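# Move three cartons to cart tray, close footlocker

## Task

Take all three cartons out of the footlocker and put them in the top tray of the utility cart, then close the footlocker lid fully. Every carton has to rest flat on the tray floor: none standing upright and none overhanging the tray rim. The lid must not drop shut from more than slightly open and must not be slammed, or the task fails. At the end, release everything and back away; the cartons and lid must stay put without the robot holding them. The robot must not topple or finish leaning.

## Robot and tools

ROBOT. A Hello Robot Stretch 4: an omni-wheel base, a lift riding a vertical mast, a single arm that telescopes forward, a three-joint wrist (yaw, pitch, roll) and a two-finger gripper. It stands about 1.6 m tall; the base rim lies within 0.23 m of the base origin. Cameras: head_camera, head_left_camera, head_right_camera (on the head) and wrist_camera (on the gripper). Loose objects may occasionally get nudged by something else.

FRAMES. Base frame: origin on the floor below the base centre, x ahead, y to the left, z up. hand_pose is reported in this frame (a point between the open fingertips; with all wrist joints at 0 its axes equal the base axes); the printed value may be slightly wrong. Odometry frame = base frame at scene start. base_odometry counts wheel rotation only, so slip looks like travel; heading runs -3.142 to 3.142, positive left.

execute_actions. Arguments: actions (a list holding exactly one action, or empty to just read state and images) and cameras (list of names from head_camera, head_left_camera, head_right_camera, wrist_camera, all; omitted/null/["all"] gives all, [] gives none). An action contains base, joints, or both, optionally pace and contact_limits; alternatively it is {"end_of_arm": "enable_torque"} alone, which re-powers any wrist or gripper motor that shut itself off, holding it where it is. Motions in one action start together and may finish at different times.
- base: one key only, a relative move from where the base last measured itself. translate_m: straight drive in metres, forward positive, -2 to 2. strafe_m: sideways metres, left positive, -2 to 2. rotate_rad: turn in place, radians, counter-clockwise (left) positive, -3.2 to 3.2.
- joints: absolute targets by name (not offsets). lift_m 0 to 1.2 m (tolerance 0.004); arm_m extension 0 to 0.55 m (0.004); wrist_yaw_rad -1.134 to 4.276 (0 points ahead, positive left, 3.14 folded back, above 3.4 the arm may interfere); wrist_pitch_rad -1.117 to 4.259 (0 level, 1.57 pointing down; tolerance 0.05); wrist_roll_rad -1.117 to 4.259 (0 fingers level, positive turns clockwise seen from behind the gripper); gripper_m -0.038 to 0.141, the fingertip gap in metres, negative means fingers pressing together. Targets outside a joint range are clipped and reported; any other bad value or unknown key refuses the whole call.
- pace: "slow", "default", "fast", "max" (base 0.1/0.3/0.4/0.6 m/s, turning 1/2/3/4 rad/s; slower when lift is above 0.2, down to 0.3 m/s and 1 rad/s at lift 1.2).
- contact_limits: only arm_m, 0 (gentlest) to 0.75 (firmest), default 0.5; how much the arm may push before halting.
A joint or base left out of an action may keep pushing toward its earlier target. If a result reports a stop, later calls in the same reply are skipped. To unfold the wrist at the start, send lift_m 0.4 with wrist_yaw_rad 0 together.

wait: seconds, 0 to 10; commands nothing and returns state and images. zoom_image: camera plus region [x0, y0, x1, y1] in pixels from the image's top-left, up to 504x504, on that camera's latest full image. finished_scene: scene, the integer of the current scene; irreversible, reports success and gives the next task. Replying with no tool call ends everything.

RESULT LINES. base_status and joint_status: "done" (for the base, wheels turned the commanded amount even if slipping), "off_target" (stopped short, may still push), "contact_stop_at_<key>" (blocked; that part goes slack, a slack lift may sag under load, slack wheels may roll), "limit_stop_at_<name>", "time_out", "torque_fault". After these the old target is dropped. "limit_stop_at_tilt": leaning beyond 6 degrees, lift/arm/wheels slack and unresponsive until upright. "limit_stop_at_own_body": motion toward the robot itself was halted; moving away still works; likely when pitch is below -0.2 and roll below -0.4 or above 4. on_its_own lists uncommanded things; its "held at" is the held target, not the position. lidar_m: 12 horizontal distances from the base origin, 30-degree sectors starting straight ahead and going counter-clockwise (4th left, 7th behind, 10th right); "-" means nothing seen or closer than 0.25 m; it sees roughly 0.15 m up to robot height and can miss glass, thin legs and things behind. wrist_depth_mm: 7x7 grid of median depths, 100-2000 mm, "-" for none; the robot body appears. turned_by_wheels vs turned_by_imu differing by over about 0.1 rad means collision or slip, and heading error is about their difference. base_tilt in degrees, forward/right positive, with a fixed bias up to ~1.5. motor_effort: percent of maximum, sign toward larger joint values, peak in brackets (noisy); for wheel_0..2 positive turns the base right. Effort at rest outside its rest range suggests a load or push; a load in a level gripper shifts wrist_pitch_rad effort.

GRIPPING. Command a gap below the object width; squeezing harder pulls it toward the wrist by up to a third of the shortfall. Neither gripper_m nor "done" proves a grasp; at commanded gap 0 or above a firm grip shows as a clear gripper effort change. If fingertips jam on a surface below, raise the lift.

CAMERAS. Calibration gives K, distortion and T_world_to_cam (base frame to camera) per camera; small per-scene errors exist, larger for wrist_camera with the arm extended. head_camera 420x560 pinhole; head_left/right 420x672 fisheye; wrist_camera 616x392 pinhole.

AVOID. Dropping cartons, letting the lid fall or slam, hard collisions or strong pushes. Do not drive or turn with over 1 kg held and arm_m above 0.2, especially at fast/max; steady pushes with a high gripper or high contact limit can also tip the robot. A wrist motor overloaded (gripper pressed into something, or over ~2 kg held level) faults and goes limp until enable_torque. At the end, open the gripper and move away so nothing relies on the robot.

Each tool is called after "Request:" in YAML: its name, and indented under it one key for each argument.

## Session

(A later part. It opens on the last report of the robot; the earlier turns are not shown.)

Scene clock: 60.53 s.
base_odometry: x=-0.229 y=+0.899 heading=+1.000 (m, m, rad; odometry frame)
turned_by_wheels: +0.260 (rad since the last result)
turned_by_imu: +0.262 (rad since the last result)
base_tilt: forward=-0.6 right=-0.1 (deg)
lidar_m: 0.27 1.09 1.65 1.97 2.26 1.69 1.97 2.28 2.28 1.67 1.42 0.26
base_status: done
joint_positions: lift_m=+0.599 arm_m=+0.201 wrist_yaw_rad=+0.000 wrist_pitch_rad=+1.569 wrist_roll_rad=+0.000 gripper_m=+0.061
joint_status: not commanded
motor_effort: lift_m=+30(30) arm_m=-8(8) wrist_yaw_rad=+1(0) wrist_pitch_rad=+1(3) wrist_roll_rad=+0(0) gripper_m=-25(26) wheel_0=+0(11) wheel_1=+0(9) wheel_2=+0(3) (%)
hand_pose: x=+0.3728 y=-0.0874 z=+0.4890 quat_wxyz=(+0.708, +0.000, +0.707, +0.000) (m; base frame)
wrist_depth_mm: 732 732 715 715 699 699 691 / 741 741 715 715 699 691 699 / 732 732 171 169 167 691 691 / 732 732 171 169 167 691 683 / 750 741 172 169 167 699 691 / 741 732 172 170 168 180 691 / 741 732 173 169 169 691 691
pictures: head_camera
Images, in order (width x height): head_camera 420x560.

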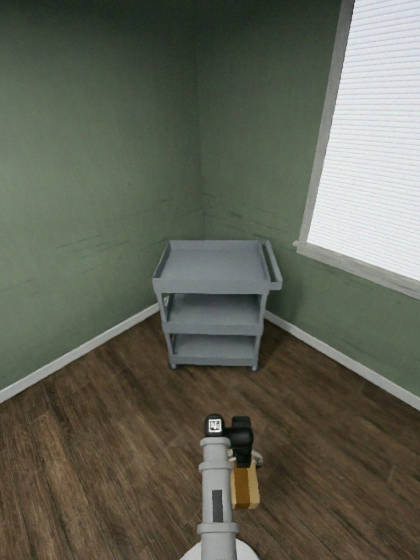

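Request:
execute_actions:
  actions:
    - {"base":{"strafe_m":-0.12},"joints":{"lift_m":1.15},"pace":"fast"}
  cameras: []

Request:
execute_actions:
  actions:
    - {"base":{"translate_m":0.62},"joints":{"arm_m":0.48}}
  cameras: ["wrist_camera"]

Scene clock: 63.10 s.
base_odometry: x=-0.127 y=+0.834 heading=+1.000 (m, m, rad; odometry frame)
turned_by_wheels: +0.000 (rad since the last result)
turned_by_imu: -0.001 (rad since the last result)
base_tilt: forward=-0.6 right=-0.1 (deg)
lidar_m: 0.25 1.13 1.76 2.05 2.34 1.76 2.81 2.20 2.21 1.58 1.35 0.26
base_status: done
joint_positions: lift_m=+1.149 arm_m=+0.201 wrist_yaw_rad=+0.000 wrist_pitch_rad=+1.569 wrist_roll_rad=+0.000 gripper_m=+0.061
joint_status: all done
motor_effort: lift_m=+29(32) arm_m=-8(8) wrist_yaw_rad=+1(0) wrist_pitch_rad=+1(1) wrist_roll_rad=-1(0) gripper_m=-25(22) wheel_0=-2(15) wheel_1=+1(12) wheel_2=-1(0) (%)
hand_pose: x=+0.3728 y=-0.0874 z=+1.0390 quat_wxyz=(+0.708, +0.000, +0.707, +0.000) (m; base frame)
wrist_depth_mm: 1281 1336 1281 1229 1281 1229 1229 / 1281 1281 1255 1255 1255 1255 1205 / 1281 1336 171 169 167 1255 1229 / 1308 1336 171 168 168 1229 1229 / 1336 1281 172 169 168 1205 1229 / 1366 1308 172 170 169 180 1229 / 1308 1255 173 169 168 1229 1229
pictures: none
No camera images: the call's "cameras" was empty. Leave "cameras" out to get every camera's image.

Scene clock: 66.63 s.
base_odometry: x=+0.207 y=+1.356 heading=+1.001 (m, m, rad; odometry frame)
turned_by_wheels: +0.000 (rad since the last result)
turned_by_imu: -0.001 (rad since the last result)
base_tilt: forward=-0.5 right=-0.1 (deg)
lidar_m: 0.41 0.46 1.29 1.53 2.76 2.29 2.57 2.66 1.81 1.04 0.92 0.43
base_status: done
joint_positions: lift_m=+1.149 arm_m=+0.478 wrist_yaw_rad=+0.000 wrist_pitch_rad=+1.569 wrist_roll_rad=+0.000 gripper_m=+0.061
joint_status: all done
motor_effort: lift_m=+29(29) arm_m=+9(10) wrist_yaw_rad=+0(3) wrist_pitch_rad=+1(6) wrist_roll_rad=-1(0) gripper_m=-26(26) wheel_0=+1(5) wheel_1=+2(5) wheel_2=+2(11) (%)
hand_pose: x=+0.6498 y=-0.0874 z=+1.0390 quat_wxyz=(+0.708, +0.000, +0.707, +0.000) (m; base frame)
wrist_depth_mm: 473 466 473 462 442 647 564 / 480 477 473 459 459 410 634 / 484 477 171 169 167 866 778 / 484 480 171 168 168 1118 960 / 480 480 172 169 168 1229 1160 / 488 477 172 170 168 180 1205 / 484 477 173 169 168 392 1205
pictures: wrist_camera
camera_calibration (this result's frames):
wrist_camera: T_world_to_cam=[[0.00926392, -0.998772, -0.0486678, -0.0332147], [-0.999869, -0.00860639, -0.0137029, 0.724752], [0.0132672, 0.0487884, -0.998721, 1.26209], [0, 0, 0, 1]] pos_world=[0.70822, -0.0885117, 1.26879]
Images, in order (width x height): wrist_camera 616x392.

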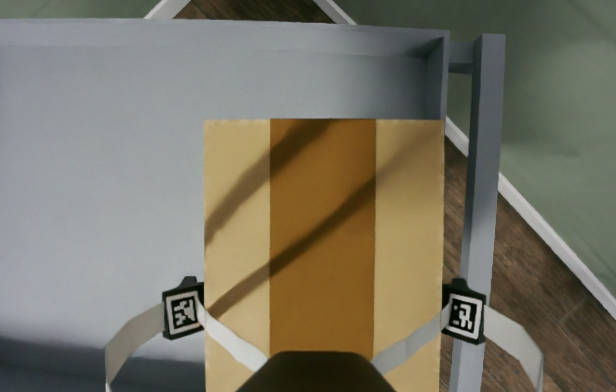

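Request:
execute_actions:
  actions:
    - {"joints":{"lift_m":0.978,"arm_m":0.52,"wrist_roll_rad":0.07}}
  cameras: []

Request:
execute_actions:
  actions:
    - {"joints":{"gripper_m":0.13}}
  cameras: []

Request:
execute_actions:
  actions:
    - {"joints":{"lift_m":1.08}}
  cameras: ["wrist_camera"]

Request:
execute_actions:
  actions:
    - {"base":{"rotate_rad":-0.14},"joints":{"arm_m":0.2}}
  cameras: []

Request:
execute_actions:
  actions:
    - {"base":{"translate_m":-0.6},"joints":{"lift_m":0.55,"gripper_m":0.14,"wrist_roll_rad":-0.42},"pace":"fast"}
  cameras: []

Request:
execute_actions:
  actions:
    - {"base":{"translate_m":-1.74},"joints":{"arm_m":0.43},"pace":"max"}
  cameras: []

Request:
execute_actions:
  actions:
    - {"base":{"rotate_rad":2.464}}
  cameras: ["wrist_camera"]

Scene clock: 68.73 s.
base_odometry: x=+0.207 y=+1.356 heading=+1.001 (m, m, rad; odometry frame)
turned_by_wheels: +0.000 (rad since the last result)
turned_by_imu: -0.001 (rad since the last result)
base_tilt: forward=-0.6 right=-0.2 (deg)
lidar_m: 0.41 0.46 1.28 1.55 2.77 2.27 2.55 2.65 1.80 1.07 0.92 0.44
base_status: not commanded
joint_positions: lift_m=+0.978 arm_m=+0.518 wrist_yaw_rad=+0.000 wrist_pitch_rad=+1.569 wrist_roll_rad=+0.069 gripper_m=+0.061
joint_status: all done
motor_effort: lift_m=+21(29) arm_m=+9(12) wrist_yaw_rad=+0(2) wrist_pitch_rad=+1(3) wrist_roll_rad=+2(4) gripper_m=-25(23) wheel_0=+1(1) wheel_1=+2(2) wheel_2=+2(2) (%)
hand_pose: x=+0.6898 y=-0.0874 z=+0.8677 quat_wxyz=(+0.707, +0.025, +0.706, -0.024) (m; base frame)
wrist_depth_mm: 301 300 296 291 287 256 247 / 303 298 296 293 287 260 615 / 306 303 171 168 167 260 759 / 306 301 171 168 167 263 569 / 304 301 172 169 168 263 1060 / 304 300 172 170 169 180 1060 / 306 300 173 169 168 257 235
pictures: none
No camera images: the call's "cameras" was empty. Leave "cameras" out to get every camera's image.

Scene clock: 70.37 s.
base_odometry: x=+0.207 y=+1.356 heading=+1.001 (m, m, rad; odometry frame)
turned_by_wheels: +0.000 (rad since the last result)
turned_by_imu: -0.001 (rad since the last result)
base_tilt: forward=-0.6 right=-0.1 (deg)
lidar_m: 0.42 0.46 1.28 1.53 2.77 2.29 2.58 2.64 1.82 1.07 0.91 0.42
base_status: not commanded
joint_positions: lift_m=+0.978 arm_m=+0.518 wrist_yaw_rad=-0.001 wrist_pitch_rad=+1.572 wrist_roll_rad=+0.070 gripper_m=+0.130
joint_status: all done
motor_effort: lift_m=+18(21) arm_m=+9(9) wrist_yaw_rad=+2(4) wrist_pitch_rad=-6(10) wrist_roll_rad=+2(2) gripper_m=-1(25) wheel_0=+1(1) wheel_1=+2(2) wheel_2=+1(2) (%)
hand_pose: x=+0.6890 y=-0.0874 z=+0.8679 quat_wxyz=(+0.706, +0.025, +0.707, -0.025) (m; base frame)
wrist_depth_mm: 301 298 294 296 296 263 245 / 310 307 306 300 298 278 615 / 310 307 303 182 180 281 741 / 312 306 183 181 180 282 931 / 309 307 183 181 180 282 1042 / 310 309 183 181 179 208 1042 / 310 306 183 139 180 281 247
pictures: none
No camera images: the call's "cameras" was empty. Leave "cameras" out to get every camera's image.

Scene clock: 71.83 s.
base_odometry: x=+0.207 y=+1.356 heading=+1.001 (m, m, rad; odometry frame)
turned_by_wheels: +0.000 (rad since the last result)
turned_by_imu: -0.001 (rad since the last result)
base_tilt: forward=-0.6 right=-0.2 (deg)
lidar_m: 0.42 0.46 1.30 1.52 2.77 2.28 2.55 2.68 1.80 1.05 0.92 0.43
base_status: not commanded
joint_positions: lift_m=+1.080 arm_m=+0.518 wrist_yaw_rad=+0.000 wrist_pitch_rad=+1.570 wrist_roll_rad=+0.070 gripper_m=+0.130
joint_status: all done
motor_effort: lift_m=+25(25) arm_m=+9(9) wrist_yaw_rad=+1(3) wrist_pitch_rad=-1(6) wrist_roll_rad=+2(1) gripper_m=-3(1) wheel_0=+1(1) wheel_1=+2(2) wheel_2=+2(1) (%)
hand_pose: x=+0.6896 y=-0.0874 z=+0.9694 quat_wxyz=(+0.707, +0.025, +0.706, -0.025) (m; base frame)
wrist_depth_mm: 891 1060 1205 1098 768 569 525 / 410 407 402 402 394 324 603 / 413 407 402 394 392 329 741 / 415 407 402 281 278 327 931 / 413 410 402 279 278 330 1138 / 413 407 216 279 278 209 1118 / 413 410 399 138 392 324 1160
pictures: wrist_camera
camera_calibration (this result's frames):
wrist_camera: T_world_to_cam=[[-0.0603912, -0.996984, -0.0487379, 0.0112893], [-0.998045, 0.0610984, -0.0131515, 0.767894], [0.0160897, 0.0478484, -0.998725, 1.19], [0, 0, 0, 1]] pos_world=[0.747928, -0.0926015, 1.19913]
Images, in order (width x height): wrist_camera 616x392.

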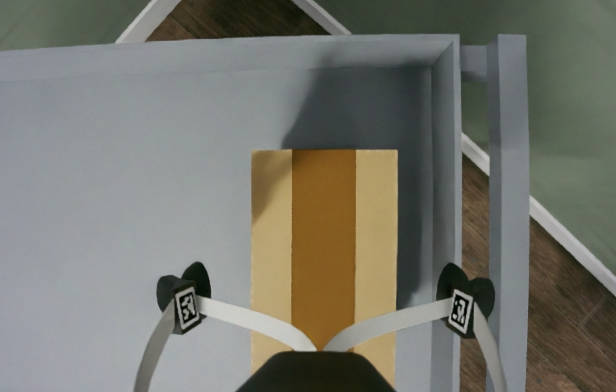

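Scene clock: 73.90 s.
base_odometry: x=+0.207 y=+1.356 heading=+0.861 (m, m, rad; odometry frame)
turned_by_wheels: -0.140 (rad since the last result)
turned_by_imu: -0.142 (rad since the last result)
base_tilt: forward=-0.6 right=-0.1 (deg)
lidar_m: 0.40 0.44 0.58 1.44 2.24 2.29 2.37 2.69 2.34 1.19 0.93 0.45
base_status: done
joint_positions: lift_m=+1.080 arm_m=+0.202 wrist_yaw_rad=+0.000 wrist_pitch_rad=+1.570 wrist_roll_rad=+0.070 gripper_m=+0.130
joint_status: all done
motor_effort: lift_m=+25(25) arm_m=-9(9) wrist_yaw_rad=+2(0) wrist_pitch_rad=-1(2) wrist_roll_rad=+1(2) gripper_m=+1(2) wheel_0=+2(6) wheel_1=+2(4) wheel_2=+1(5) (%)
hand_pose: x=+0.3726 y=-0.0874 z=+0.9694 quat_wxyz=(+0.707, +0.025, +0.706, -0.025) (m; base frame)
wrist_depth_mm: 413 325 307 397 1060 960 788 / 415 407 404 399 1160 1138 946 / 413 410 402 399 349 1160 1138 / 418 407 404 1182 1182 1160 1138 / 1205 1229 1229 1182 1182 1182 1138 / 1255 1229 213 976 1182 208 1160 / 1229 1255 1255 138 1182 1160 1160
pictures: none
No camera images: the call's "cameras" was empty. Leave "cameras" out to get every camera's image.

Scene clock: 77.17 s.
base_odometry: x=-0.184 y=+0.901 heading=+0.861 (m, m, rad; odometry frame)
turned_by_wheels: +0.000 (rad since the last result)
turned_by_imu: -0.001 (rad since the last result)
base_tilt: forward=-0.6 right=-0.1 (deg)
lidar_m: 1.02 1.06 1.65 1.84 2.31 1.75 1.86 2.30 2.28 1.79 1.42 1.38
base_status: done
joint_positions: lift_m=+0.550 arm_m=+0.202 wrist_yaw_rad=+0.000 wrist_pitch_rad=+1.570 wrist_roll_rad=-0.419 gripper_m=+0.140
joint_status: all done
motor_effort: lift_m=+16(23) arm_m=-9(9) wrist_yaw_rad=+1(2) wrist_pitch_rad=-1(2) wrist_roll_rad=-1(10) gripper_m=+3(2) wheel_0=+0(0) wheel_1=+0(8) wheel_2=+0(9) (%)
hand_pose: x=+0.3727 y=-0.0874 z=+0.4401 quat_wxyz=(+0.692, -0.147, +0.691, +0.147) (m; base frame)
wrist_depth_mm: 699 683 676 654 654 647 640 / 683 676 661 661 654 654 634 / 676 683 676 654 647 647 634 / 699 683 676 661 654 647 634 / 691 683 668 654 661 647 634 / 691 530 477 661 654 206 640 / 691 466 459 142 661 647 640
pictures: none
No camera images: the call's "cameras" was empty. Leave "cameras" out to get every camera's image.

Scene clock: 82.17 s.
base_odometry: x=-1.318 y=-0.418 heading=+0.861 (m, m, rad; odometry frame)
turned_by_wheels: +0.000 (rad since the last result)
turned_by_imu: -0.003 (rad since the last result)
base_tilt: forward=-0.5 right=-0.2 (deg)
lidar_m: 2.75 2.79 2.38 0.45 0.36 0.34 1.06 1.66 1.97 1.51 2.07 2.76
base_status: done
joint_positions: lift_m=+0.550 arm_m=+0.428 wrist_yaw_rad=+0.000 wrist_pitch_rad=+1.570 wrist_roll_rad=-0.420 gripper_m=+0.140
joint_status: all done
motor_effort: lift_m=+16(16) arm_m=+8(10) wrist_yaw_rad=+1(1) wrist_pitch_rad=-1(0) wrist_roll_rad=+0(1) gripper_m=+1(2) wheel_0=+1(5) wheel_1=+2(6) wheel_2=-2(16) (%)
hand_pose: x=+0.5997 y=-0.0874 z=+0.4401 quat_wxyz=(+0.692, -0.147, +0.691, +0.147) (m; base frame)
wrist_depth_mm: 683 668 661 654 661 647 640 / 683 691 676 668 661 647 640 / 691 676 683 661 654 640 634 / 683 683 676 661 654 647 634 / 683 668 676 668 661 640 640 / 699 683 668 668 661 206 634 / 691 683 676 142 661 647 634
pictures: none
No camera images: the call's "cameras" was empty. Leave "cameras" out to get every camera's image.

Scene clock: 84.67 s.
base_odometry: x=-1.318 y=-0.418 heading=-2.958 (m, m, rad; odometry frame)
turned_by_wheels: +2.464 (rad since the last result)
turned_by_imu: +2.490 (rad since the last result)
base_tilt: forward=-0.5 right=-0.1 (deg)
lidar_m: 0.34 1.00 1.40 1.98 1.54 1.72 2.77 2.75 2.74 2.76 0.49 0.36
base_status: done
joint_positions: lift_m=+0.550 arm_m=+0.429 wrist_yaw_rad=+0.000 wrist_pitch_rad=+1.570 wrist_roll_rad=-0.420 gripper_m=+0.140
joint_status: not commanded
motor_effort: lift_m=+16(16) arm_m=+7(9) wrist_yaw_rad=+0(1) wrist_pitch_rad=+0(0) wrist_roll_rad=+0(0) gripper_m=+0(0) wheel_0=-1(3) wheel_1=+1(5) wheel_2=+0(7) (%)
hand_pose: x=+0.6000 y=-0.0874 z=+0.4401 quat_wxyz=(+0.692, -0.147, +0.691, +0.147) (m; base frame)
wrist_depth_mm: 691 683 668 343 312 279 254 / 683 691 676 469 404 320 296 / 691 676 668 647 627 469 368 / 691 676 459 525 634 627 564 / 707 676 484 525 640 627 621 / 683 676 473 640 627 206 621 / 691 574 530 141 640 627 603
pictures: wrist_camera
camera_calibration (this result's frames):
wrist_camera: T_world_to_cam=[[0.415755, -0.908195, -0.0482561, -0.298041], [-0.90944, -0.415627, -0.013143, 0.576585], [-0.00812014, 0.0493503, -0.998749, 0.677478], [0, 0, 0, 1]] pos_world=[0.653783, -0.064469, 0.669826]
Images, in order (width x height): wrist_camera 616x392.

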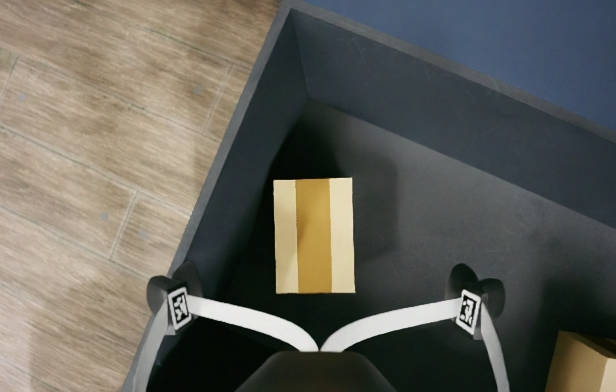

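Request:
execute_actions:
  actions:
    - {"joints":{"arm_m":0.405,"lift_m":0.3,"wrist_roll_rad":-0.44}}
  cameras: ["wrist_camera"]

Scene clock: 86.87 s.
base_odometry: x=-1.318 y=-0.418 heading=-2.958 (m, m, rad; odometry frame)
turned_by_wheels: +0.000 (rad since the last result)
turned_by_imu: -0.001 (rad since the last result)
base_tilt: forward=-0.5 right=-0.1 (deg)
lidar_m: 0.33 1.00 1.38 1.97 1.56 1.72 2.78 2.76 2.77 2.76 0.48 0.36
base_status: not commanded
joint_positions: lift_m=+0.300 arm_m=+0.407 wrist_yaw_rad=+0.000 wrist_pitch_rad=+1.570 wrist_roll_rad=-0.439 gripper_m=+0.140
joint_status: all done
motor_effort: lift_m=+16(16) arm_m=-9(8) wrist_yaw_rad=+1(0) wrist_pitch_rad=-1(0) wrist_roll_rad=+0(3) gripper_m=+0(2) wheel_0=+0(1) wheel_1=+1(1) wheel_2=+0(0) (%)
hand_pose: x=+0.5777 y=-0.0874 z=+0.1901 quat_wxyz=(+0.690, -0.154, +0.690, +0.154) (m; base frame)
wrist_depth_mm: 109 141 210 364 332 279 246 / 114 155 244 392 384 362 303 / 124 173 277 273 387 382 377 / 135 195 291 271 384 382 377 / 149 226 343 273 387 382 379 / 165 222 273 271 271 206 377 / 183 281 397 141 384 379 375
pictures: wrist_camera
camera_calibration (this result's frames):
wrist_camera: T_world_to_cam=[[0.433346, -0.899928, -0.0483722, -0.310257], [-0.901179, -0.433257, -0.0128549, 0.546667], [-0.00938916, 0.0491626, -0.998747, 0.428365], [0, 0, 0, 1]] pos_world=[0.631115, -0.0634207, 0.419848]
Images, in order (width x height): wrist_camera 616x392.

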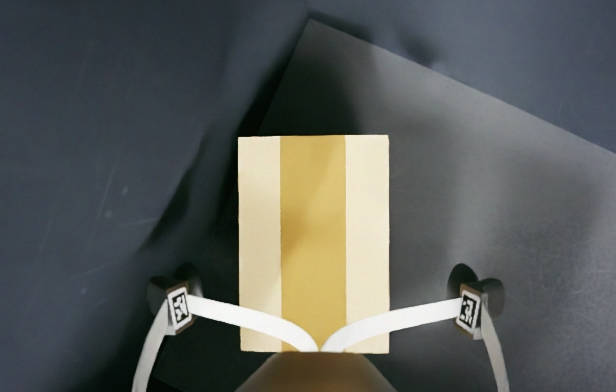

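Request:
execute_actions:
  actions:
    - {"base":{"strafe_m":0.004},"joints":{"lift_m":0.205}}
  cameras: []

Request:
execute_actions:
  actions:
    - {"joints":{"gripper_m":0.06}}
  cameras: []

Request:
execute_actions:
  actions:
    - {"joints":{"lift_m":0.6}}
  cameras: ["wrist_camera"]

Request:
execute_actions:
  actions:
    - {"base":{"rotate_rad":-2.385},"joints":{"arm_m":0.2,"wrist_roll_rad":0.01}}
  cameras: []

Request:
execute_actions:
  actions:
    - {"base":{"translate_m":2.0},"joints":{"lift_m":1.15},"pace":"fast"}
  cameras: []

Request:
execute_actions:
  actions:
    - {"base":{"translate_m":0.322},"joints":{"arm_m":0.49}}
  cameras: ["wrist_camera"]

Scene clock: 88.47 s.
base_odometry: x=-1.318 y=-0.422 heading=-2.958 (m, m, rad; odometry frame)
turned_by_wheels: +0.000 (rad since the last result)
turned_by_imu: -0.001 (rad since the last result)
base_tilt: forward=-0.5 right=-0.1 (deg)
lidar_m: 0.35 1.01 1.38 1.96 1.55 1.68 2.77 2.76 2.77 2.76 0.49 0.37
base_status: done
joint_positions: lift_m=+0.206 arm_m=+0.407 wrist_yaw_rad=+0.000 wrist_pitch_rad=+1.571 wrist_roll_rad=-0.440 gripper_m=+0.140
joint_status: all done
motor_effort: lift_m=+13(16) arm_m=-9(9) wrist_yaw_rad=+1(1) wrist_pitch_rad=-3(4) wrist_roll_rad=-1(2) gripper_m=+0(0) wheel_0=+1(13) wheel_1=-2(5) wheel_2=+0(1) (%)
hand_pose: x=+0.5774 y=-0.0874 z=+0.0953 quat_wxyz=(+0.690, -0.154, +0.690, +0.154) (m; base frame)
wrist_depth_mm: 106 135 201 296 293 281 246 / 111 148 235 297 293 290 286 / 119 165 181 179 177 290 287 / 130 187 181 179 177 291 287 / 142 214 181 178 177 291 286 / 158 203 181 178 177 194 287 / 175 276 181 138 177 289 286
pictures: none
No camera images: the call's "cameras" was empty. Leave "cameras" out to get every camera's image.

Scene clock: 90.27 s.
base_odometry: x=-1.318 y=-0.422 heading=-2.958 (m, m, rad; odometry frame)
turned_by_wheels: +0.000 (rad since the last result)
turned_by_imu: -0.001 (rad since the last result)
base_tilt: forward=-0.5 right=-0.2 (deg)
lidar_m: 0.35 1.00 1.39 1.97 1.53 1.69 2.77 2.76 2.77 2.76 0.46 0.35
base_status: not commanded
joint_positions: lift_m=+0.205 arm_m=+0.407 wrist_yaw_rad=+0.000 wrist_pitch_rad=+1.570 wrist_roll_rad=-0.440 gripper_m=+0.060
joint_status: all done
motor_effort: lift_m=+16(17) arm_m=-8(9) wrist_yaw_rad=+0(1) wrist_pitch_rad=-1(4) wrist_roll_rad=-1(1) gripper_m=-23(25) wheel_0=+1(1) wheel_1=-2(2) wheel_2=+0(0) (%)
hand_pose: x=+0.5776 y=-0.0874 z=+0.0950 quat_wxyz=(+0.690, -0.154, +0.690, +0.154) (m; base frame)
wrist_depth_mm: 106 135 201 296 291 281 248 / 111 148 230 294 290 287 283 / 119 166 173 170 168 286 283 / 130 187 172 169 168 287 286 / 142 216 172 170 167 287 285 / 158 206 172 169 167 181 283 / 176 285 171 168 167 289 286
pictures: none
No camera images: the call's "cameras" was empty. Leave "cameras" out to get every camera's image.

Scene clock: 92.87 s.
base_odometry: x=-1.318 y=-0.422 heading=-2.958 (m, m, rad; odometry frame)
turned_by_wheels: +0.000 (rad since the last result)
turned_by_imu: -0.001 (rad since the last result)
base_tilt: forward=-0.6 right=-0.2 (deg)
lidar_m: 0.34 1.00 1.38 1.96 1.53 1.68 2.76 2.75 2.77 2.77 0.50 0.36
base_status: not commanded
joint_positions: lift_m=+0.600 arm_m=+0.407 wrist_yaw_rad=+0.000 wrist_pitch_rad=+1.570 wrist_roll_rad=-0.440 gripper_m=+0.060
joint_status: all done
motor_effort: lift_m=+26(27) arm_m=-9(9) wrist_yaw_rad=+1(1) wrist_pitch_rad=-1(1) wrist_roll_rad=-1(0) gripper_m=-23(23) wheel_0=+0(1) wheel_1=-2(2) wheel_2=+0(0) (%)
hand_pose: x=+0.5776 y=-0.0874 z=+0.4893 quat_wxyz=(+0.690, -0.154, +0.690, +0.154) (m; base frame)
wrist_depth_mm: 732 732 715 421 359 319 289 / 741 732 715 473 436 366 338 / 741 723 172 170 169 530 415 / 750 732 172 170 168 683 627 / 732 723 172 169 168 668 668 / 741 723 172 168 168 181 661 / 750 407 172 168 167 668 591
pictures: wrist_camera
camera_calibration (this result's frames):
wrist_camera: T_world_to_cam=[[0.433511, -0.899847, -0.0484116, -0.295819], [-0.901098, -0.433426, -0.0127725, 0.550338], [-0.00948958, 0.0491606, -0.998746, 0.727201], [0, 0, 0, 1]] pos_world=[0.631051, -0.0634106, 0.718997]
Images, in order (width x height): wrist_camera 616x392.

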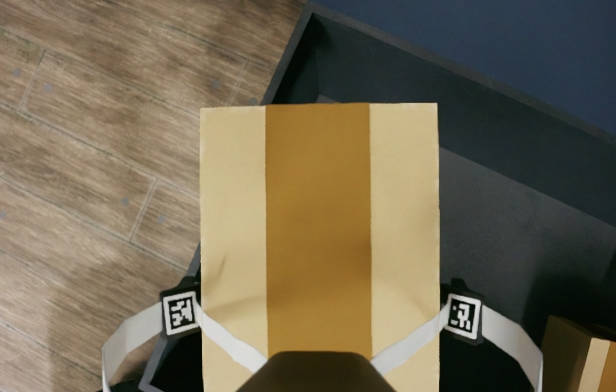

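Scene clock: 95.33 s.
base_odometry: x=-1.318 y=-0.422 heading=+0.940 (m, m, rad; odometry frame)
turned_by_wheels: -2.385 (rad since the last result)
turned_by_imu: -2.413 (rad since the last result)
base_tilt: forward=-0.6 right=-0.2 (deg)
lidar_m: 0.50 2.78 0.75 0.42 0.34 0.36 1.12 1.89 1.97 1.53 2.31 0.48
base_status: done
joint_positions: lift_m=+0.600 arm_m=+0.202 wrist_yaw_rad=+0.000 wrist_pitch_rad=+1.570 wrist_roll_rad=+0.010 gripper_m=+0.060
joint_status: all done
motor_effort: lift_m=+25(26) arm_m=-9(13) wrist_yaw_rad=+0(2) wrist_pitch_rad=-2(1) wrist_roll_rad=+2(4) gripper_m=-21(26) wheel_0=+1(9) wheel_1=+0(4) wheel_2=-1(7) (%)
hand_pose: x=+0.3727 y=-0.0874 z=+0.4893 quat_wxyz=(+0.707, +0.003, +0.707, -0.003) (m; base frame)
wrist_depth_mm: 750 723 723 723 699 691 691 / 732 715 732 715 699 683 691 / 750 732 173 170 168 699 683 / 741 732 172 169 169 699 683 / 741 723 171 170 168 699 691 / 741 741 172 170 168 180 691 / 759 723 171 168 167 691 699
pictures: none
No camera images: the call's "cameras" was empty. Leave "cameras" out to get every camera's image.

Scene clock: 101.70 s.
base_odometry: x=-0.138 y=+1.193 heading=+0.940 (m, m, rad; odometry frame)
turned_by_wheels: +0.000 (rad since the last result)
turned_by_imu: -0.002 (rad since the last result)
base_tilt: forward=-0.6 right=-0.1 (deg)
lidar_m: 0.31 0.80 1.39 1.60 2.42 1.92 2.08 2.58 2.56 1.59 1.30 0.31
base_status: done
joint_positions: lift_m=+1.150 arm_m=+0.202 wrist_yaw_rad=+0.000 wrist_pitch_rad=+1.570 wrist_roll_rad=+0.010 gripper_m=+0.060
joint_status: all done
motor_effort: lift_m=+26(29) arm_m=-9(9) wrist_yaw_rad=+2(1) wrist_pitch_rad=-1(2) wrist_roll_rad=+2(2) gripper_m=-24(24) wheel_0=-1(11) wheel_1=+0(6) wheel_2=+1(11) (%)
hand_pose: x=+0.3726 y=-0.0874 z=+1.0393 quat_wxyz=(+0.707, +0.003, +0.707, -0.003) (m; base frame)
wrist_depth_mm: 1281 1308 798 798 778 1229 1255 / 1308 1308 1229 1098 1229 1229 1229 / 1281 1308 172 170 168 1205 1229 / 1336 1281 173 170 168 1229 1229 / 1308 1336 172 169 168 1255 1205 / 1308 1308 172 170 167 181 1229 / 1281 1255 171 168 167 1255 1205
pictures: none
No camera images: the call's "cameras" was empty. Leave "cameras" out to get every camera's image.

Scene clock: 104.27 s.
base_odometry: x=+0.052 y=+1.453 heading=+0.940 (m, m, rad; odometry frame)
turned_by_wheels: +0.000 (rad since the last result)
turned_by_imu: -0.001 (rad since the last result)
base_tilt: forward=-0.5 right=-0.1 (deg)
lidar_m: 0.43 0.46 1.16 1.35 2.25 2.19 2.35 2.78 2.27 1.26 1.07 0.46
base_status: done
joint_positions: lift_m=+1.150 arm_m=+0.488 wrist_yaw_rad=+0.000 wrist_pitch_rad=+1.570 wrist_roll_rad=+0.010 gripper_m=+0.060
joint_status: all done
motor_effort: lift_m=+26(26) arm_m=+9(10) wrist_yaw_rad=+0(1) wrist_pitch_rad=-1(4) wrist_roll_rad=+2(2) gripper_m=-22(24) wheel_0=+2(3) wheel_1=+1(10) wheel_2=+2(12) (%)
hand_pose: x=+0.6596 y=-0.0874 z=+1.0393 quat_wxyz=(+0.707, +0.003, +0.707, -0.003) (m; base frame)
wrist_depth_mm: 798 449 473 469 439 421 404 / 477 477 469 469 459 459 413 / 477 480 172 170 168 340 407 / 473 484 172 169 168 342 404 / 477 480 172 168 168 340 407 / 473 477 171 169 167 180 413 / 459 477 172 168 167 455 399
pictures: wrist_camera
camera_calibration (this result's frames):
wrist_camera: T_world_to_cam=[[-0.0000822421, -0.998814, -0.0486814, -0.0271152], [-0.999916, 0.000713275, -0.0129453, 0.734564], [0.0129647, 0.0486763, -0.99873, 1.26246], [0, 0, 0, 1]] pos_world=[0.718132, -0.089059, 1.26905]
Images, in order (width x height): wrist_camera 616x392.

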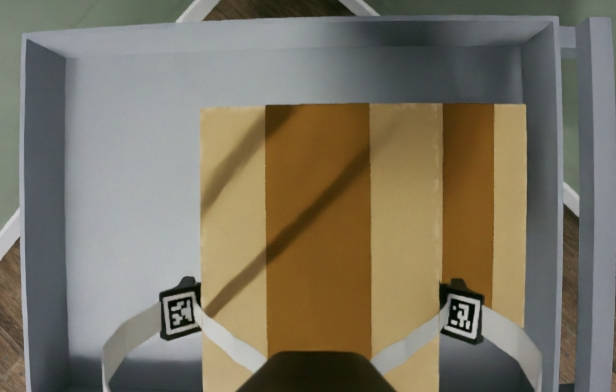

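Request:
execute_actions:
  actions:
    - {"base":{"strafe_m":0.045}}
  cameras: []

Request:
execute_actions:
  actions:
    - {"joints":{"lift_m":0.978}}
  cameras: []

Request:
execute_actions:
  actions:
    - {"joints":{"gripper_m":0.13}}
  cameras: []

Request:
execute_actions:
  actions:
    - {"joints":{"lift_m":1.08}}
  cameras: ["wrist_camera"]

Request:
execute_actions:
  actions:
    - {"base":{"rotate_rad":-0.175},"joints":{"arm_m":0.18}}
  cameras: []

Request:
execute_actions:
  actions:
    - {"base":{"translate_m":-0.6},"joints":{"lift_m":0.55,"gripper_m":0.14,"wrist_roll_rad":-0.19},"pace":"fast"}
  cameras: []

Request:
execute_actions:
  actions:
    - {"base":{"translate_m":-1.389},"joints":{"arm_m":0.38},"pace":"max"}
  cameras: []

Request:
execute_actions:
  actions:
    - {"base":{"rotate_rad":2.56}}
  cameras: ["wrist_camera"]

Scene clock: 105.57 s.
base_odometry: x=+0.016 y=+1.480 heading=+0.940 (m, m, rad; odometry frame)
turned_by_wheels: +0.000 (rad since the last result)
turned_by_imu: +0.000 (rad since the last result)
base_tilt: forward=-0.5 right=-0.1 (deg)
lidar_m: 0.42 0.45 1.12 1.29 2.24 2.19 2.32 2.83 2.36 1.30 1.10 0.45
base_status: done
joint_positions: lift_m=+1.150 arm_m=+0.488 wrist_yaw_rad=+0.000 wrist_pitch_rad=+1.570 wrist_roll_rad=+0.010 gripper_m=+0.060
joint_status: not commanded
motor_effort: lift_m=+25(26) arm_m=+9(9) wrist_yaw_rad=-1(0) wrist_pitch_rad=-1(1) wrist_roll_rad=+2(2) gripper_m=-24(22) wheel_0=+2(9) wheel_1=-1(9) wheel_2=+1(3) (%)
hand_pose: x=+0.6596 y=-0.0874 z=+1.0393 quat_wxyz=(+0.707, +0.003, +0.707, -0.003) (m; base frame)
wrist_depth_mm: 768 449 469 439 439 424 410 / 627 477 477 466 459 455 445 / 683 473 173 170 169 340 338 / 750 477 173 169 169 342 336 / 842 477 172 170 167 340 338 / 1308 477 172 169 167 181 338 / 1336 477 172 168 167 459 449
pictures: none
No camera images: the call's "cameras" was empty. Leave "cameras" out to get every camera's image.

Scene clock: 107.37 s.
base_odometry: x=+0.016 y=+1.480 heading=+0.940 (m, m, rad; odometry frame)
turned_by_wheels: +0.000 (rad since the last result)
turned_by_imu: -0.001 (rad since the last result)
base_tilt: forward=-0.5 right=-0.1 (deg)
lidar_m: 0.43 0.47 1.12 1.28 2.23 2.17 2.29 2.83 2.35 1.30 1.10 0.46
base_status: not commanded
joint_positions: lift_m=+0.978 arm_m=+0.488 wrist_yaw_rad=+0.000 wrist_pitch_rad=+1.570 wrist_roll_rad=+0.010 gripper_m=+0.060
joint_status: all done
motor_effort: lift_m=+17(24) arm_m=+9(9) wrist_yaw_rad=+1(1) wrist_pitch_rad=-1(1) wrist_roll_rad=+2(2) gripper_m=-25(22) wheel_0=+2(2) wheel_1=-1(1) wheel_2=+1(1) (%)
hand_pose: x=+0.6596 y=-0.0874 z=+0.8680 quat_wxyz=(+0.707, +0.003, +0.707, -0.003) (m; base frame)
wrist_depth_mm: 306 301 298 294 293 286 285 / 307 303 298 296 291 287 198 / 307 303 172 170 168 283 199 / 309 303 173 170 168 283 199 / 307 301 172 169 168 283 198 / 307 301 171 168 167 181 196 / 307 301 172 168 167 283 185
pictures: none
No camera images: the call's "cameras" was empty. Leave "cameras" out to get every camera's image.

Scene clock: 109.00 s.
base_odometry: x=+0.016 y=+1.480 heading=+0.940 (m, m, rad; odometry frame)
turned_by_wheels: +0.000 (rad since the last result)
turned_by_imu: -0.001 (rad since the last result)
base_tilt: forward=-0.6 right=-0.1 (deg)
lidar_m: 0.42 0.47 1.13 1.28 2.21 2.19 2.29 2.80 2.35 1.29 1.11 0.47
base_status: not commanded
joint_positions: lift_m=+0.978 arm_m=+0.488 wrist_yaw_rad=-0.001 wrist_pitch_rad=+1.573 wrist_roll_rad=+0.010 gripper_m=+0.130
joint_status: all done
motor_effort: lift_m=+17(17) arm_m=+9(9) wrist_yaw_rad=+3(3) wrist_pitch_rad=-9(8) wrist_roll_rad=+1(2) gripper_m=-2(21) wheel_0=+1(2) wheel_1=-1(1) wheel_2=+1(0) (%)
hand_pose: x=+0.6588 y=-0.0874 z=+0.8680 quat_wxyz=(+0.706, +0.004, +0.708, -0.004) (m; base frame)
wrist_depth_mm: 310 309 303 300 297 293 289 / 310 307 303 300 297 291 195 / 310 306 184 181 180 279 196 / 312 306 184 181 180 281 196 / 310 307 185 181 179 277 196 / 310 307 183 181 180 208 195 / 310 307 183 139 180 283 193
pictures: none
No camera images: the call's "cameras" was empty. Leave "cameras" out to get every camera's image.

Scene clock: 110.47 s.
base_odometry: x=+0.016 y=+1.480 heading=+0.940 (m, m, rad; odometry frame)
turned_by_wheels: +0.000 (rad since the last result)
turned_by_imu: -0.001 (rad since the last result)
base_tilt: forward=-0.6 right=-0.1 (deg)
lidar_m: 0.44 0.46 1.12 1.29 2.21 2.21 2.32 2.82 2.34 1.32 1.10 0.47
base_status: not commanded
joint_positions: lift_m=+1.080 arm_m=+0.488 wrist_yaw_rad=+0.000 wrist_pitch_rad=+1.570 wrist_roll_rad=+0.010 gripper_m=+0.130
joint_status: all done
motor_effort: lift_m=+25(26) arm_m=+9(9) wrist_yaw_rad=+1(4) wrist_pitch_rad=-2(9) wrist_roll_rad=+1(2) gripper_m=+0(1) wheel_0=+1(1) wheel_1=-1(1) wheel_2=+1(0) (%)
hand_pose: x=+0.6595 y=-0.0874 z=+0.9694 quat_wxyz=(+0.707, +0.004, +0.707, -0.004) (m; base frame)
wrist_depth_mm: 384 404 399 397 392 387 384 / 399 404 402 399 392 389 271 / 397 404 404 281 392 283 270 / 397 407 402 278 279 285 270 / 397 404 404 279 276 282 271 / 397 410 214 277 277 208 272 / 402 407 404 138 392 389 329
pictures: wrist_camera
camera_calibration (this result's frames):
wrist_camera: T_world_to_cam=[[-0.000739038, -0.998814, -0.0486814, -0.0300862], [-0.999917, 0.00136325, -0.0127904, 0.733486], [0.0128416, 0.048668, -0.998732, 1.19271], [0, 0, 0, 1]] pos_world=[0.718087, -0.0890972, 1.19912]
Images, in order (width x height): wrist_camera 616x392.

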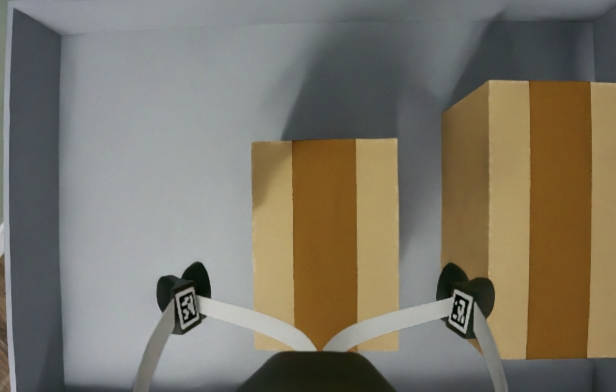

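Scene clock: 112.50 s.
base_odometry: x=+0.016 y=+1.480 heading=+0.765 (m, m, rad; odometry frame)
turned_by_wheels: -0.175 (rad since the last result)
turned_by_imu: -0.178 (rad since the last result)
base_tilt: forward=-0.6 right=-0.1 (deg)
lidar_m: 0.43 0.43 1.12 1.21 1.74 2.60 2.20 3.00 2.81 1.51 1.10 0.49
base_status: done
joint_positions: lift_m=+1.080 arm_m=+0.182 wrist_yaw_rad=+0.000 wrist_pitch_rad=+1.570 wrist_roll_rad=+0.010 gripper_m=+0.130
joint_status: all done
motor_effort: lift_m=+25(25) arm_m=-9(10) wrist_yaw_rad=+1(2) wrist_pitch_rad=-1(2) wrist_roll_rad=+1(1) gripper_m=-1(2) wheel_0=+0(6) wheel_1=+1(3) wheel_2=+0(8) (%)
hand_pose: x=+0.3526 y=-0.0874 z=+0.9694 quat_wxyz=(+0.707, +0.003, +0.707, -0.003) (m; base frame)
wrist_depth_mm: 410 407 399 399 392 392 334 / 413 410 402 402 392 389 347 / 413 410 402 410 707 1182 1138 / 1229 1229 1205 1182 1205 1182 1138 / 1229 1229 1205 1205 1182 1182 1118 / 1281 1182 214 976 1182 208 1138 / 1255 1255 1182 138 1182 1160 1182
pictures: none
No camera images: the call's "cameras" was empty. Leave "cameras" out to get every camera's image.

Scene clock: 115.77 s.
base_odometry: x=-0.417 y=+1.064 heading=+0.765 (m, m, rad; odometry frame)
turned_by_wheels: +0.000 (rad since the last result)
turned_by_imu: -0.002 (rad since the last result)
base_tilt: forward=-0.6 right=-0.1 (deg)
lidar_m: 1.03 1.05 1.46 1.53 2.15 1.69 1.61 3.22 2.47 2.14 1.62 1.14
base_status: done
joint_positions: lift_m=+0.550 arm_m=+0.182 wrist_yaw_rad=+0.000 wrist_pitch_rad=+1.570 wrist_roll_rad=-0.189 gripper_m=+0.140
joint_status: all done
motor_effort: lift_m=+16(23) arm_m=-9(9) wrist_yaw_rad=+2(2) wrist_pitch_rad=-1(1) wrist_roll_rad=-1(5) gripper_m=-1(3) wheel_0=-2(4) wheel_1=-1(5) wheel_2=-3(9) (%)
hand_pose: x=+0.3527 y=-0.0874 z=+0.4401 quat_wxyz=(+0.704, -0.067, +0.704, +0.067) (m; base frame)
wrist_depth_mm: 691 683 668 661 654 647 634 / 691 683 676 661 654 654 640 / 691 676 676 661 654 640 634 / 691 676 668 668 661 647 647 / 699 683 668 676 654 647 640 / 691 683 496 654 654 205 647 / 691 517 466 142 661 640 640
pictures: none
No camera images: the call's "cameras" was empty. Leave "cameras" out to get every camera's image.

Scene clock: 120.07 s.
base_odometry: x=-1.419 y=+0.102 heading=+0.765 (m, m, rad; odometry frame)
turned_by_wheels: +0.000 (rad since the last result)
turned_by_imu: -0.002 (rad since the last result)
base_tilt: forward=-0.5 right=-0.1 (deg)
lidar_m: 2.40 2.29 2.23 1.29 0.35 0.32 0.36 0.54 2.51 1.98 2.70 2.79
base_status: done
joint_positions: lift_m=+0.550 arm_m=+0.378 wrist_yaw_rad=+0.000 wrist_pitch_rad=+1.570 wrist_roll_rad=-0.190 gripper_m=+0.140
joint_status: all done
motor_effort: lift_m=+16(16) arm_m=+9(6) wrist_yaw_rad=+1(0) wrist_pitch_rad=-1(0) wrist_roll_rad=-1(1) gripper_m=+2(1) wheel_0=+1(9) wheel_1=-1(6) wheel_2=+0(10) (%)
hand_pose: x=+0.5496 y=-0.0874 z=+0.4401 quat_wxyz=(+0.704, -0.067, +0.704, +0.067) (m; base frame)
wrist_depth_mm: 683 683 676 661 654 647 634 / 699 683 668 668 661 640 640 / 691 691 676 661 654 654 647 / 699 683 676 654 654 654 640 / 691 676 676 654 654 654 640 / 691 683 668 661 654 206 634 / 691 683 676 142 654 647 647
pictures: none
No camera images: the call's "cameras" was empty. Leave "cameras" out to get every camera's image.

Scene clock: 122.63 s.
base_odometry: x=-1.419 y=+0.102 heading=-2.958 (m, m, rad; odometry frame)
turned_by_wheels: +2.560 (rad since the last result)
turned_by_imu: +2.587 (rad since the last result)
base_tilt: forward=-0.6 right=-0.1 (deg)
lidar_m: 0.33 0.36 0.48 2.50 1.97 2.57 2.79 2.40 2.33 2.23 1.35 0.36
base_status: done
joint_positions: lift_m=+0.550 arm_m=+0.379 wrist_yaw_rad=+0.000 wrist_pitch_rad=+1.570 wrist_roll_rad=-0.190 gripper_m=+0.140
joint_status: not commanded
motor_effort: lift_m=+16(17) arm_m=+7(8) wrist_yaw_rad=+0(1) wrist_pitch_rad=-1(0) wrist_roll_rad=+0(1) gripper_m=-1(2) wheel_0=+0(2) wheel_1=-1(8) wheel_2=+1(7) (%)
hand_pose: x=+0.5499 y=-0.0874 z=+0.4401 quat_wxyz=(+0.704, -0.067, +0.704, +0.067) (m; base frame)
wrist_depth_mm: 597 535 466 424 387 347 615 / 668 654 647 640 559 402 647 / 661 654 654 647 640 410 640 / 668 661 654 525 627 399 627 / 668 661 647 525 627 404 640 / 544 549 569 521 484 205 634 / 413 442 492 142 455 640 640
pictures: wrist_camera
camera_calibration (this result's frames):
wrist_camera: T_world_to_cam=[[0.197678, -0.979067, -0.048482, -0.163406], [-0.980261, -0.197266, -0.0132013, 0.58912], [0.00336116, 0.0501347, -0.998737, 0.670816], [0, 0, 0, 1]] pos_world=[0.607539, -0.0774032, 0.669823]
Images, in order (width x height): wrist_camera 616x392.

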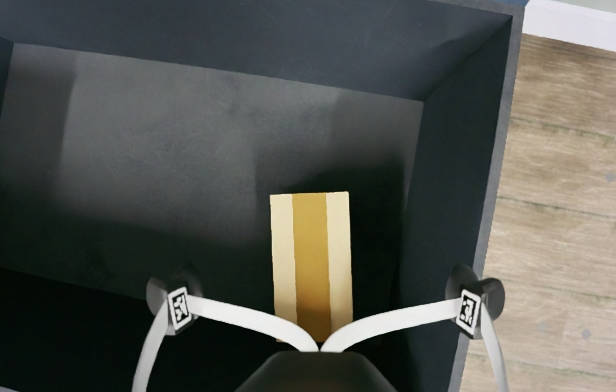

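Request:
execute_actions:
  actions:
    - {"base":{"strafe_m":0.014},"joints":{"arm_m":0.36,"lift_m":0.3,"wrist_roll_rad":-0.22}}
  cameras: ["wrist_camera"]

Scene clock: 124.83 s.
base_odometry: x=-1.417 y=+0.089 heading=-2.958 (m, m, rad; odometry frame)
turned_by_wheels: +0.000 (rad since the last result)
turned_by_imu: -0.001 (rad since the last result)
base_tilt: forward=-0.6 right=-0.1 (deg)
lidar_m: 0.33 0.36 0.49 2.48 1.97 2.55 2.80 2.41 2.34 2.25 1.37 0.36
base_status: done
joint_positions: lift_m=+0.300 arm_m=+0.362 wrist_yaw_rad=+0.000 wrist_pitch_rad=+1.570 wrist_roll_rad=-0.219 gripper_m=+0.140
joint_status: all done
motor_effort: lift_m=+16(15) arm_m=-9(12) wrist_yaw_rad=+1(2) wrist_pitch_rad=-1(0) wrist_roll_rad=-1(1) gripper_m=+1(0) wheel_0=+1(9) wheel_1=+1(6) wheel_2=+0(5) (%)
hand_pose: x=+0.5327 y=-0.0874 z=+0.1901 quat_wxyz=(+0.703, -0.077, +0.703, +0.077) (m; base frame)
wrist_depth_mm: 404 399 397 387 387 373 289 / 407 404 394 389 384 379 271 / 404 402 397 387 389 382 258 / 407 402 399 272 387 362 249 / 407 397 394 272 382 327 242 / 407 399 273 273 270 206 229 / 375 397 397 142 387 293 217
pictures: wrist_camera
camera_calibration (this result's frames):
wrist_camera: T_world_to_cam=[[0.226526, -0.972796, -0.0485177, -0.186934], [-0.974004, -0.226164, -0.0129153, 0.563037], [0.00159097, 0.0501821, -0.998739, 0.422181], [0, 0, 0, 1]] pos_world=[0.590074, -0.0756965, 0.419851]
Images, in order (width x height): wrist_camera 616x392.

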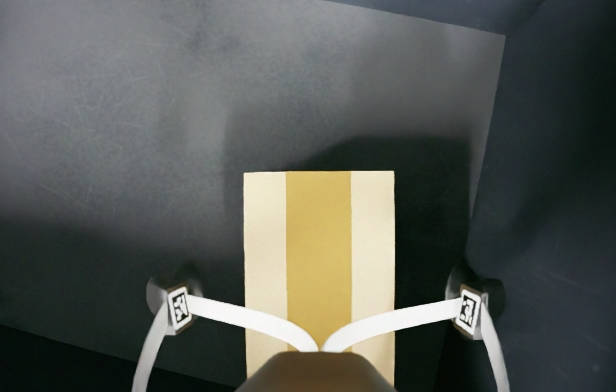

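Request:
execute_actions:
  actions:
    - {"joints":{"lift_m":0.205}}
  cameras: []

Request:
execute_actions:
  actions:
    - {"joints":{"gripper_m":0.06}}
  cameras: []

Request:
execute_actions:
  actions:
    - {"joints":{"lift_m":0.6}}
  cameras: []

Request:
execute_actions:
  actions:
    - {"base":{"rotate_rad":-2.462},"joints":{"arm_m":0.22,"wrist_roll_rad":0.01}}
  cameras: []

Request:
execute_actions:
  actions:
    - {"base":{"translate_m":1.974},"joints":{"lift_m":1.15},"pace":"fast"}
  cameras: []

Request:
execute_actions:
  actions:
    - {"base":{"rotate_rad":0.077},"joints":{"arm_m":0.54}}
  cameras: ["wrist_camera"]

Scene clock: 126.43 s.
base_odometry: x=-1.417 y=+0.089 heading=-2.958 (m, m, rad; odometry frame)
turned_by_wheels: +0.000 (rad since the last result)
turned_by_imu: -0.001 (rad since the last result)
base_tilt: forward=-0.6 right=-0.1 (deg)
lidar_m: 0.31 0.36 0.48 2.50 1.97 2.56 2.79 2.42 2.32 2.24 1.37 0.35
base_status: not commanded
joint_positions: lift_m=+0.206 arm_m=+0.362 wrist_yaw_rad=+0.000 wrist_pitch_rad=+1.570 wrist_roll_rad=-0.220 gripper_m=+0.140
joint_status: all done
motor_effort: lift_m=+13(15) arm_m=-9(9) wrist_yaw_rad=+1(2) wrist_pitch_rad=-1(2) wrist_roll_rad=-1(2) gripper_m=-1(2) wheel_0=+1(1) wheel_1=+1(1) wheel_2=+0(0) (%)
hand_pose: x=+0.5326 y=-0.0874 z=+0.0953 quat_wxyz=(+0.703, -0.078, +0.703, +0.077) (m; base frame)
wrist_depth_mm: 307 306 301 297 294 290 286 / 307 306 301 297 294 290 272 / 309 304 300 298 294 289 260 / 310 303 181 179 177 290 248 / 312 304 181 179 177 290 241 / 307 304 181 179 178 193 229 / 312 303 182 137 177 291 216
pictures: none
No camera images: the call's "cameras" was empty. Leave "cameras" out to get every camera's image.

Scene clock: 128.23 s.
base_odometry: x=-1.417 y=+0.089 heading=-2.958 (m, m, rad; odometry frame)
turned_by_wheels: +0.000 (rad since the last result)
turned_by_imu: -0.001 (rad since the last result)
base_tilt: forward=-0.5 right=-0.1 (deg)
lidar_m: 0.33 0.37 0.48 2.50 1.98 2.53 2.80 2.42 2.33 2.24 1.37 0.35
base_status: not commanded
joint_positions: lift_m=+0.205 arm_m=+0.362 wrist_yaw_rad=+0.000 wrist_pitch_rad=+1.570 wrist_roll_rad=-0.220 gripper_m=+0.061
joint_status: all done
motor_effort: lift_m=+18(17) arm_m=-9(9) wrist_yaw_rad=+1(1) wrist_pitch_rad=+0(1) wrist_roll_rad=-1(1) gripper_m=-21(28) wheel_0=+0(1) wheel_1=+1(1) wheel_2=+0(0) (%)
hand_pose: x=+0.5328 y=-0.0874 z=+0.0950 quat_wxyz=(+0.703, -0.078, +0.702, +0.077) (m; base frame)
wrist_depth_mm: 306 301 298 296 291 287 283 / 307 303 298 294 290 287 272 / 306 303 298 294 289 287 259 / 306 303 169 167 166 286 249 / 304 303 170 168 166 287 241 / 307 304 171 169 166 180 229 / 307 303 172 168 167 283 206
pictures: none
No camera images: the call's "cameras" was empty. Leave "cameras" out to get every camera's image.

Scene clock: 130.83 s.
base_odometry: x=-1.417 y=+0.089 heading=-2.958 (m, m, rad; odometry frame)
turned_by_wheels: +0.000 (rad since the last result)
turned_by_imu: -0.001 (rad since the last result)
base_tilt: forward=-0.6 right=-0.1 (deg)
lidar_m: 0.33 0.34 0.49 2.48 1.98 2.57 2.79 2.42 2.32 2.25 1.36 0.34
base_status: not commanded
joint_positions: lift_m=+0.599 arm_m=+0.362 wrist_yaw_rad=+0.000 wrist_pitch_rad=+1.569 wrist_roll_rad=-0.220 gripper_m=+0.061
joint_status: all done
motor_effort: lift_m=+27(28) arm_m=-9(9) wrist_yaw_rad=+1(1) wrist_pitch_rad=+1(1) wrist_roll_rad=-1(1) gripper_m=-24(26) wheel_0=+1(1) wheel_1=+1(1) wheel_2=+0(0) (%)
hand_pose: x=+0.5329 y=-0.0874 z=+0.4892 quat_wxyz=(+0.703, -0.078, +0.702, +0.077) (m; base frame)
wrist_depth_mm: 668 615 525 469 424 379 634 / 699 707 691 699 615 462 683 / 715 699 691 683 676 477 691 / 715 707 169 167 165 469 691 / 715 707 170 168 166 683 683 / 480 512 171 168 167 180 683 / 399 397 171 168 167 691 683
pictures: none
No camera images: the call's "cameras" was empty. Leave "cameras" out to get every camera's image.

Scene clock: 133.33 s.
base_odometry: x=-1.417 y=+0.089 heading=+0.863 (m, m, rad; odometry frame)
turned_by_wheels: -2.462 (rad since the last result)
turned_by_imu: -2.490 (rad since the last result)
base_tilt: forward=-0.6 right=-0.1 (deg)
lidar_m: 0.25 2.26 2.24 1.19 0.35 0.34 0.45 0.60 2.44 1.99 2.81 0.27
base_status: done
joint_positions: lift_m=+0.599 arm_m=+0.222 wrist_yaw_rad=+0.000 wrist_pitch_rad=+1.569 wrist_roll_rad=+0.010 gripper_m=+0.061
joint_status: all done
motor_effort: lift_m=+26(27) arm_m=-9(9) wrist_yaw_rad=+2(1) wrist_pitch_rad=+1(4) wrist_roll_rad=+2(5) gripper_m=-23(23) wheel_0=+0(12) wheel_1=+1(6) wheel_2=-1(9) (%)
hand_pose: x=+0.3929 y=-0.0874 z=+0.4892 quat_wxyz=(+0.708, +0.003, +0.707, -0.003) (m; base frame)
wrist_depth_mm: 741 732 723 707 707 691 683 / 741 732 715 715 707 691 683 / 723 741 723 715 707 707 691 / 732 741 169 167 166 699 683 / 741 741 171 167 167 691 683 / 741 741 171 168 167 180 683 / 741 741 171 168 167 699 691
pictures: none
No camera images: the call's "cameras" was empty. Leave "cameras" out to get every camera's image.

Scene clock: 139.63 s.
base_odometry: x=-0.134 y=+1.589 heading=+0.863 (m, m, rad; odometry frame)
turned_by_wheels: +0.000 (rad since the last result)
turned_by_imu: -0.002 (rad since the last result)
base_tilt: forward=-0.5 right=-0.2 (deg)
lidar_m: 0.25 0.99 0.99 1.10 1.73 2.48 2.11 3.01 2.95 1.56 0.68 0.25
base_status: done
joint_positions: lift_m=+1.149 arm_m=+0.222 wrist_yaw_rad=+0.000 wrist_pitch_rad=+1.569 wrist_roll_rad=+0.010 gripper_m=+0.061
joint_status: all done
motor_effort: lift_m=+27(28) arm_m=-8(9) wrist_yaw_rad=+1(1) wrist_pitch_rad=+1(2) wrist_roll_rad=+2(2) gripper_m=-23(24) wheel_0=-1(7) wheel_1=+0(7) wheel_2=+1(8) (%)
hand_pose: x=+0.3928 y=-0.0874 z=+1.0392 quat_wxyz=(+0.708, +0.003, +0.707, -0.003) (m; base frame)
wrist_depth_mm: 891 1098 473 466 424 404 407 / 991 1255 473 473 462 455 449 / 1138 1281 477 469 462 455 449 / 1281 1308 169 167 166 1229 1205 / 1308 1281 170 168 166 1229 1205 / 1281 1255 171 168 167 180 1205 / 1366 1308 172 168 167 1255 1205
pictures: none
No camera images: the call's "cameras" was empty. Leave "cameras" out to get every camera's image.

Scene clock: 141.70 s.
base_odometry: x=-0.134 y=+1.589 heading=+0.940 (m, m, rad; odometry frame)
turned_by_wheels: +0.077 (rad since the last result)
turned_by_imu: +0.077 (rad since the last result)
base_tilt: forward=-0.6 right=-0.2 (deg)
lidar_m: 0.43 0.99 0.99 1.15 1.93 2.14 2.13 2.96 2.60 1.46 0.62 0.46
base_status: done
joint_positions: lift_m=+1.149 arm_m=+0.538 wrist_yaw_rad=+0.000 wrist_pitch_rad=+1.569 wrist_roll_rad=+0.010 gripper_m=+0.061
joint_status: all done
motor_effort: lift_m=+27(27) arm_m=+9(10) wrist_yaw_rad=+2(1) wrist_pitch_rad=+2(2) wrist_roll_rad=+2(2) gripper_m=-26(24) wheel_0=-2(3) wheel_1=-1(4) wheel_2=-2(4) (%)
hand_pose: x=+0.7098 y=-0.0874 z=+1.0392 quat_wxyz=(+0.708, +0.003, +0.707, -0.003) (m; base frame)
wrist_depth_mm: 627 778 1025 1255 1229 1042 854 / 699 917 473 462 459 452 449 / 809 1118 473 466 459 452 452 / 960 1281 169 167 166 452 424 / 1229 1308 170 168 167 340 336 / 1308 1308 170 169 166 180 338 / 1336 1281 172 168 167 342 338
pictures: wrist_camera
camera_calibration (this result's frames):
wrist_camera: T_world_to_cam=[[-0.0000578868, -0.998814, -0.0486817, -0.0271326], [-0.999904, 0.000733323, -0.0138568, 0.785732], [0.0138761, 0.0486762, -0.998718, 1.26106], [0, 0, 0, 1]] pos_world=[0.768156, -0.0890602, 1.26901]
Images, in order (width x height): wrist_camera 616x392.

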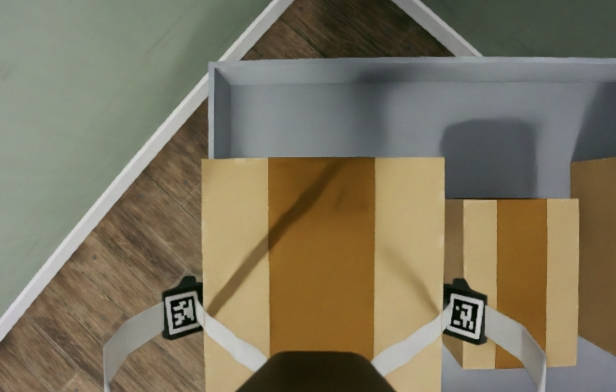

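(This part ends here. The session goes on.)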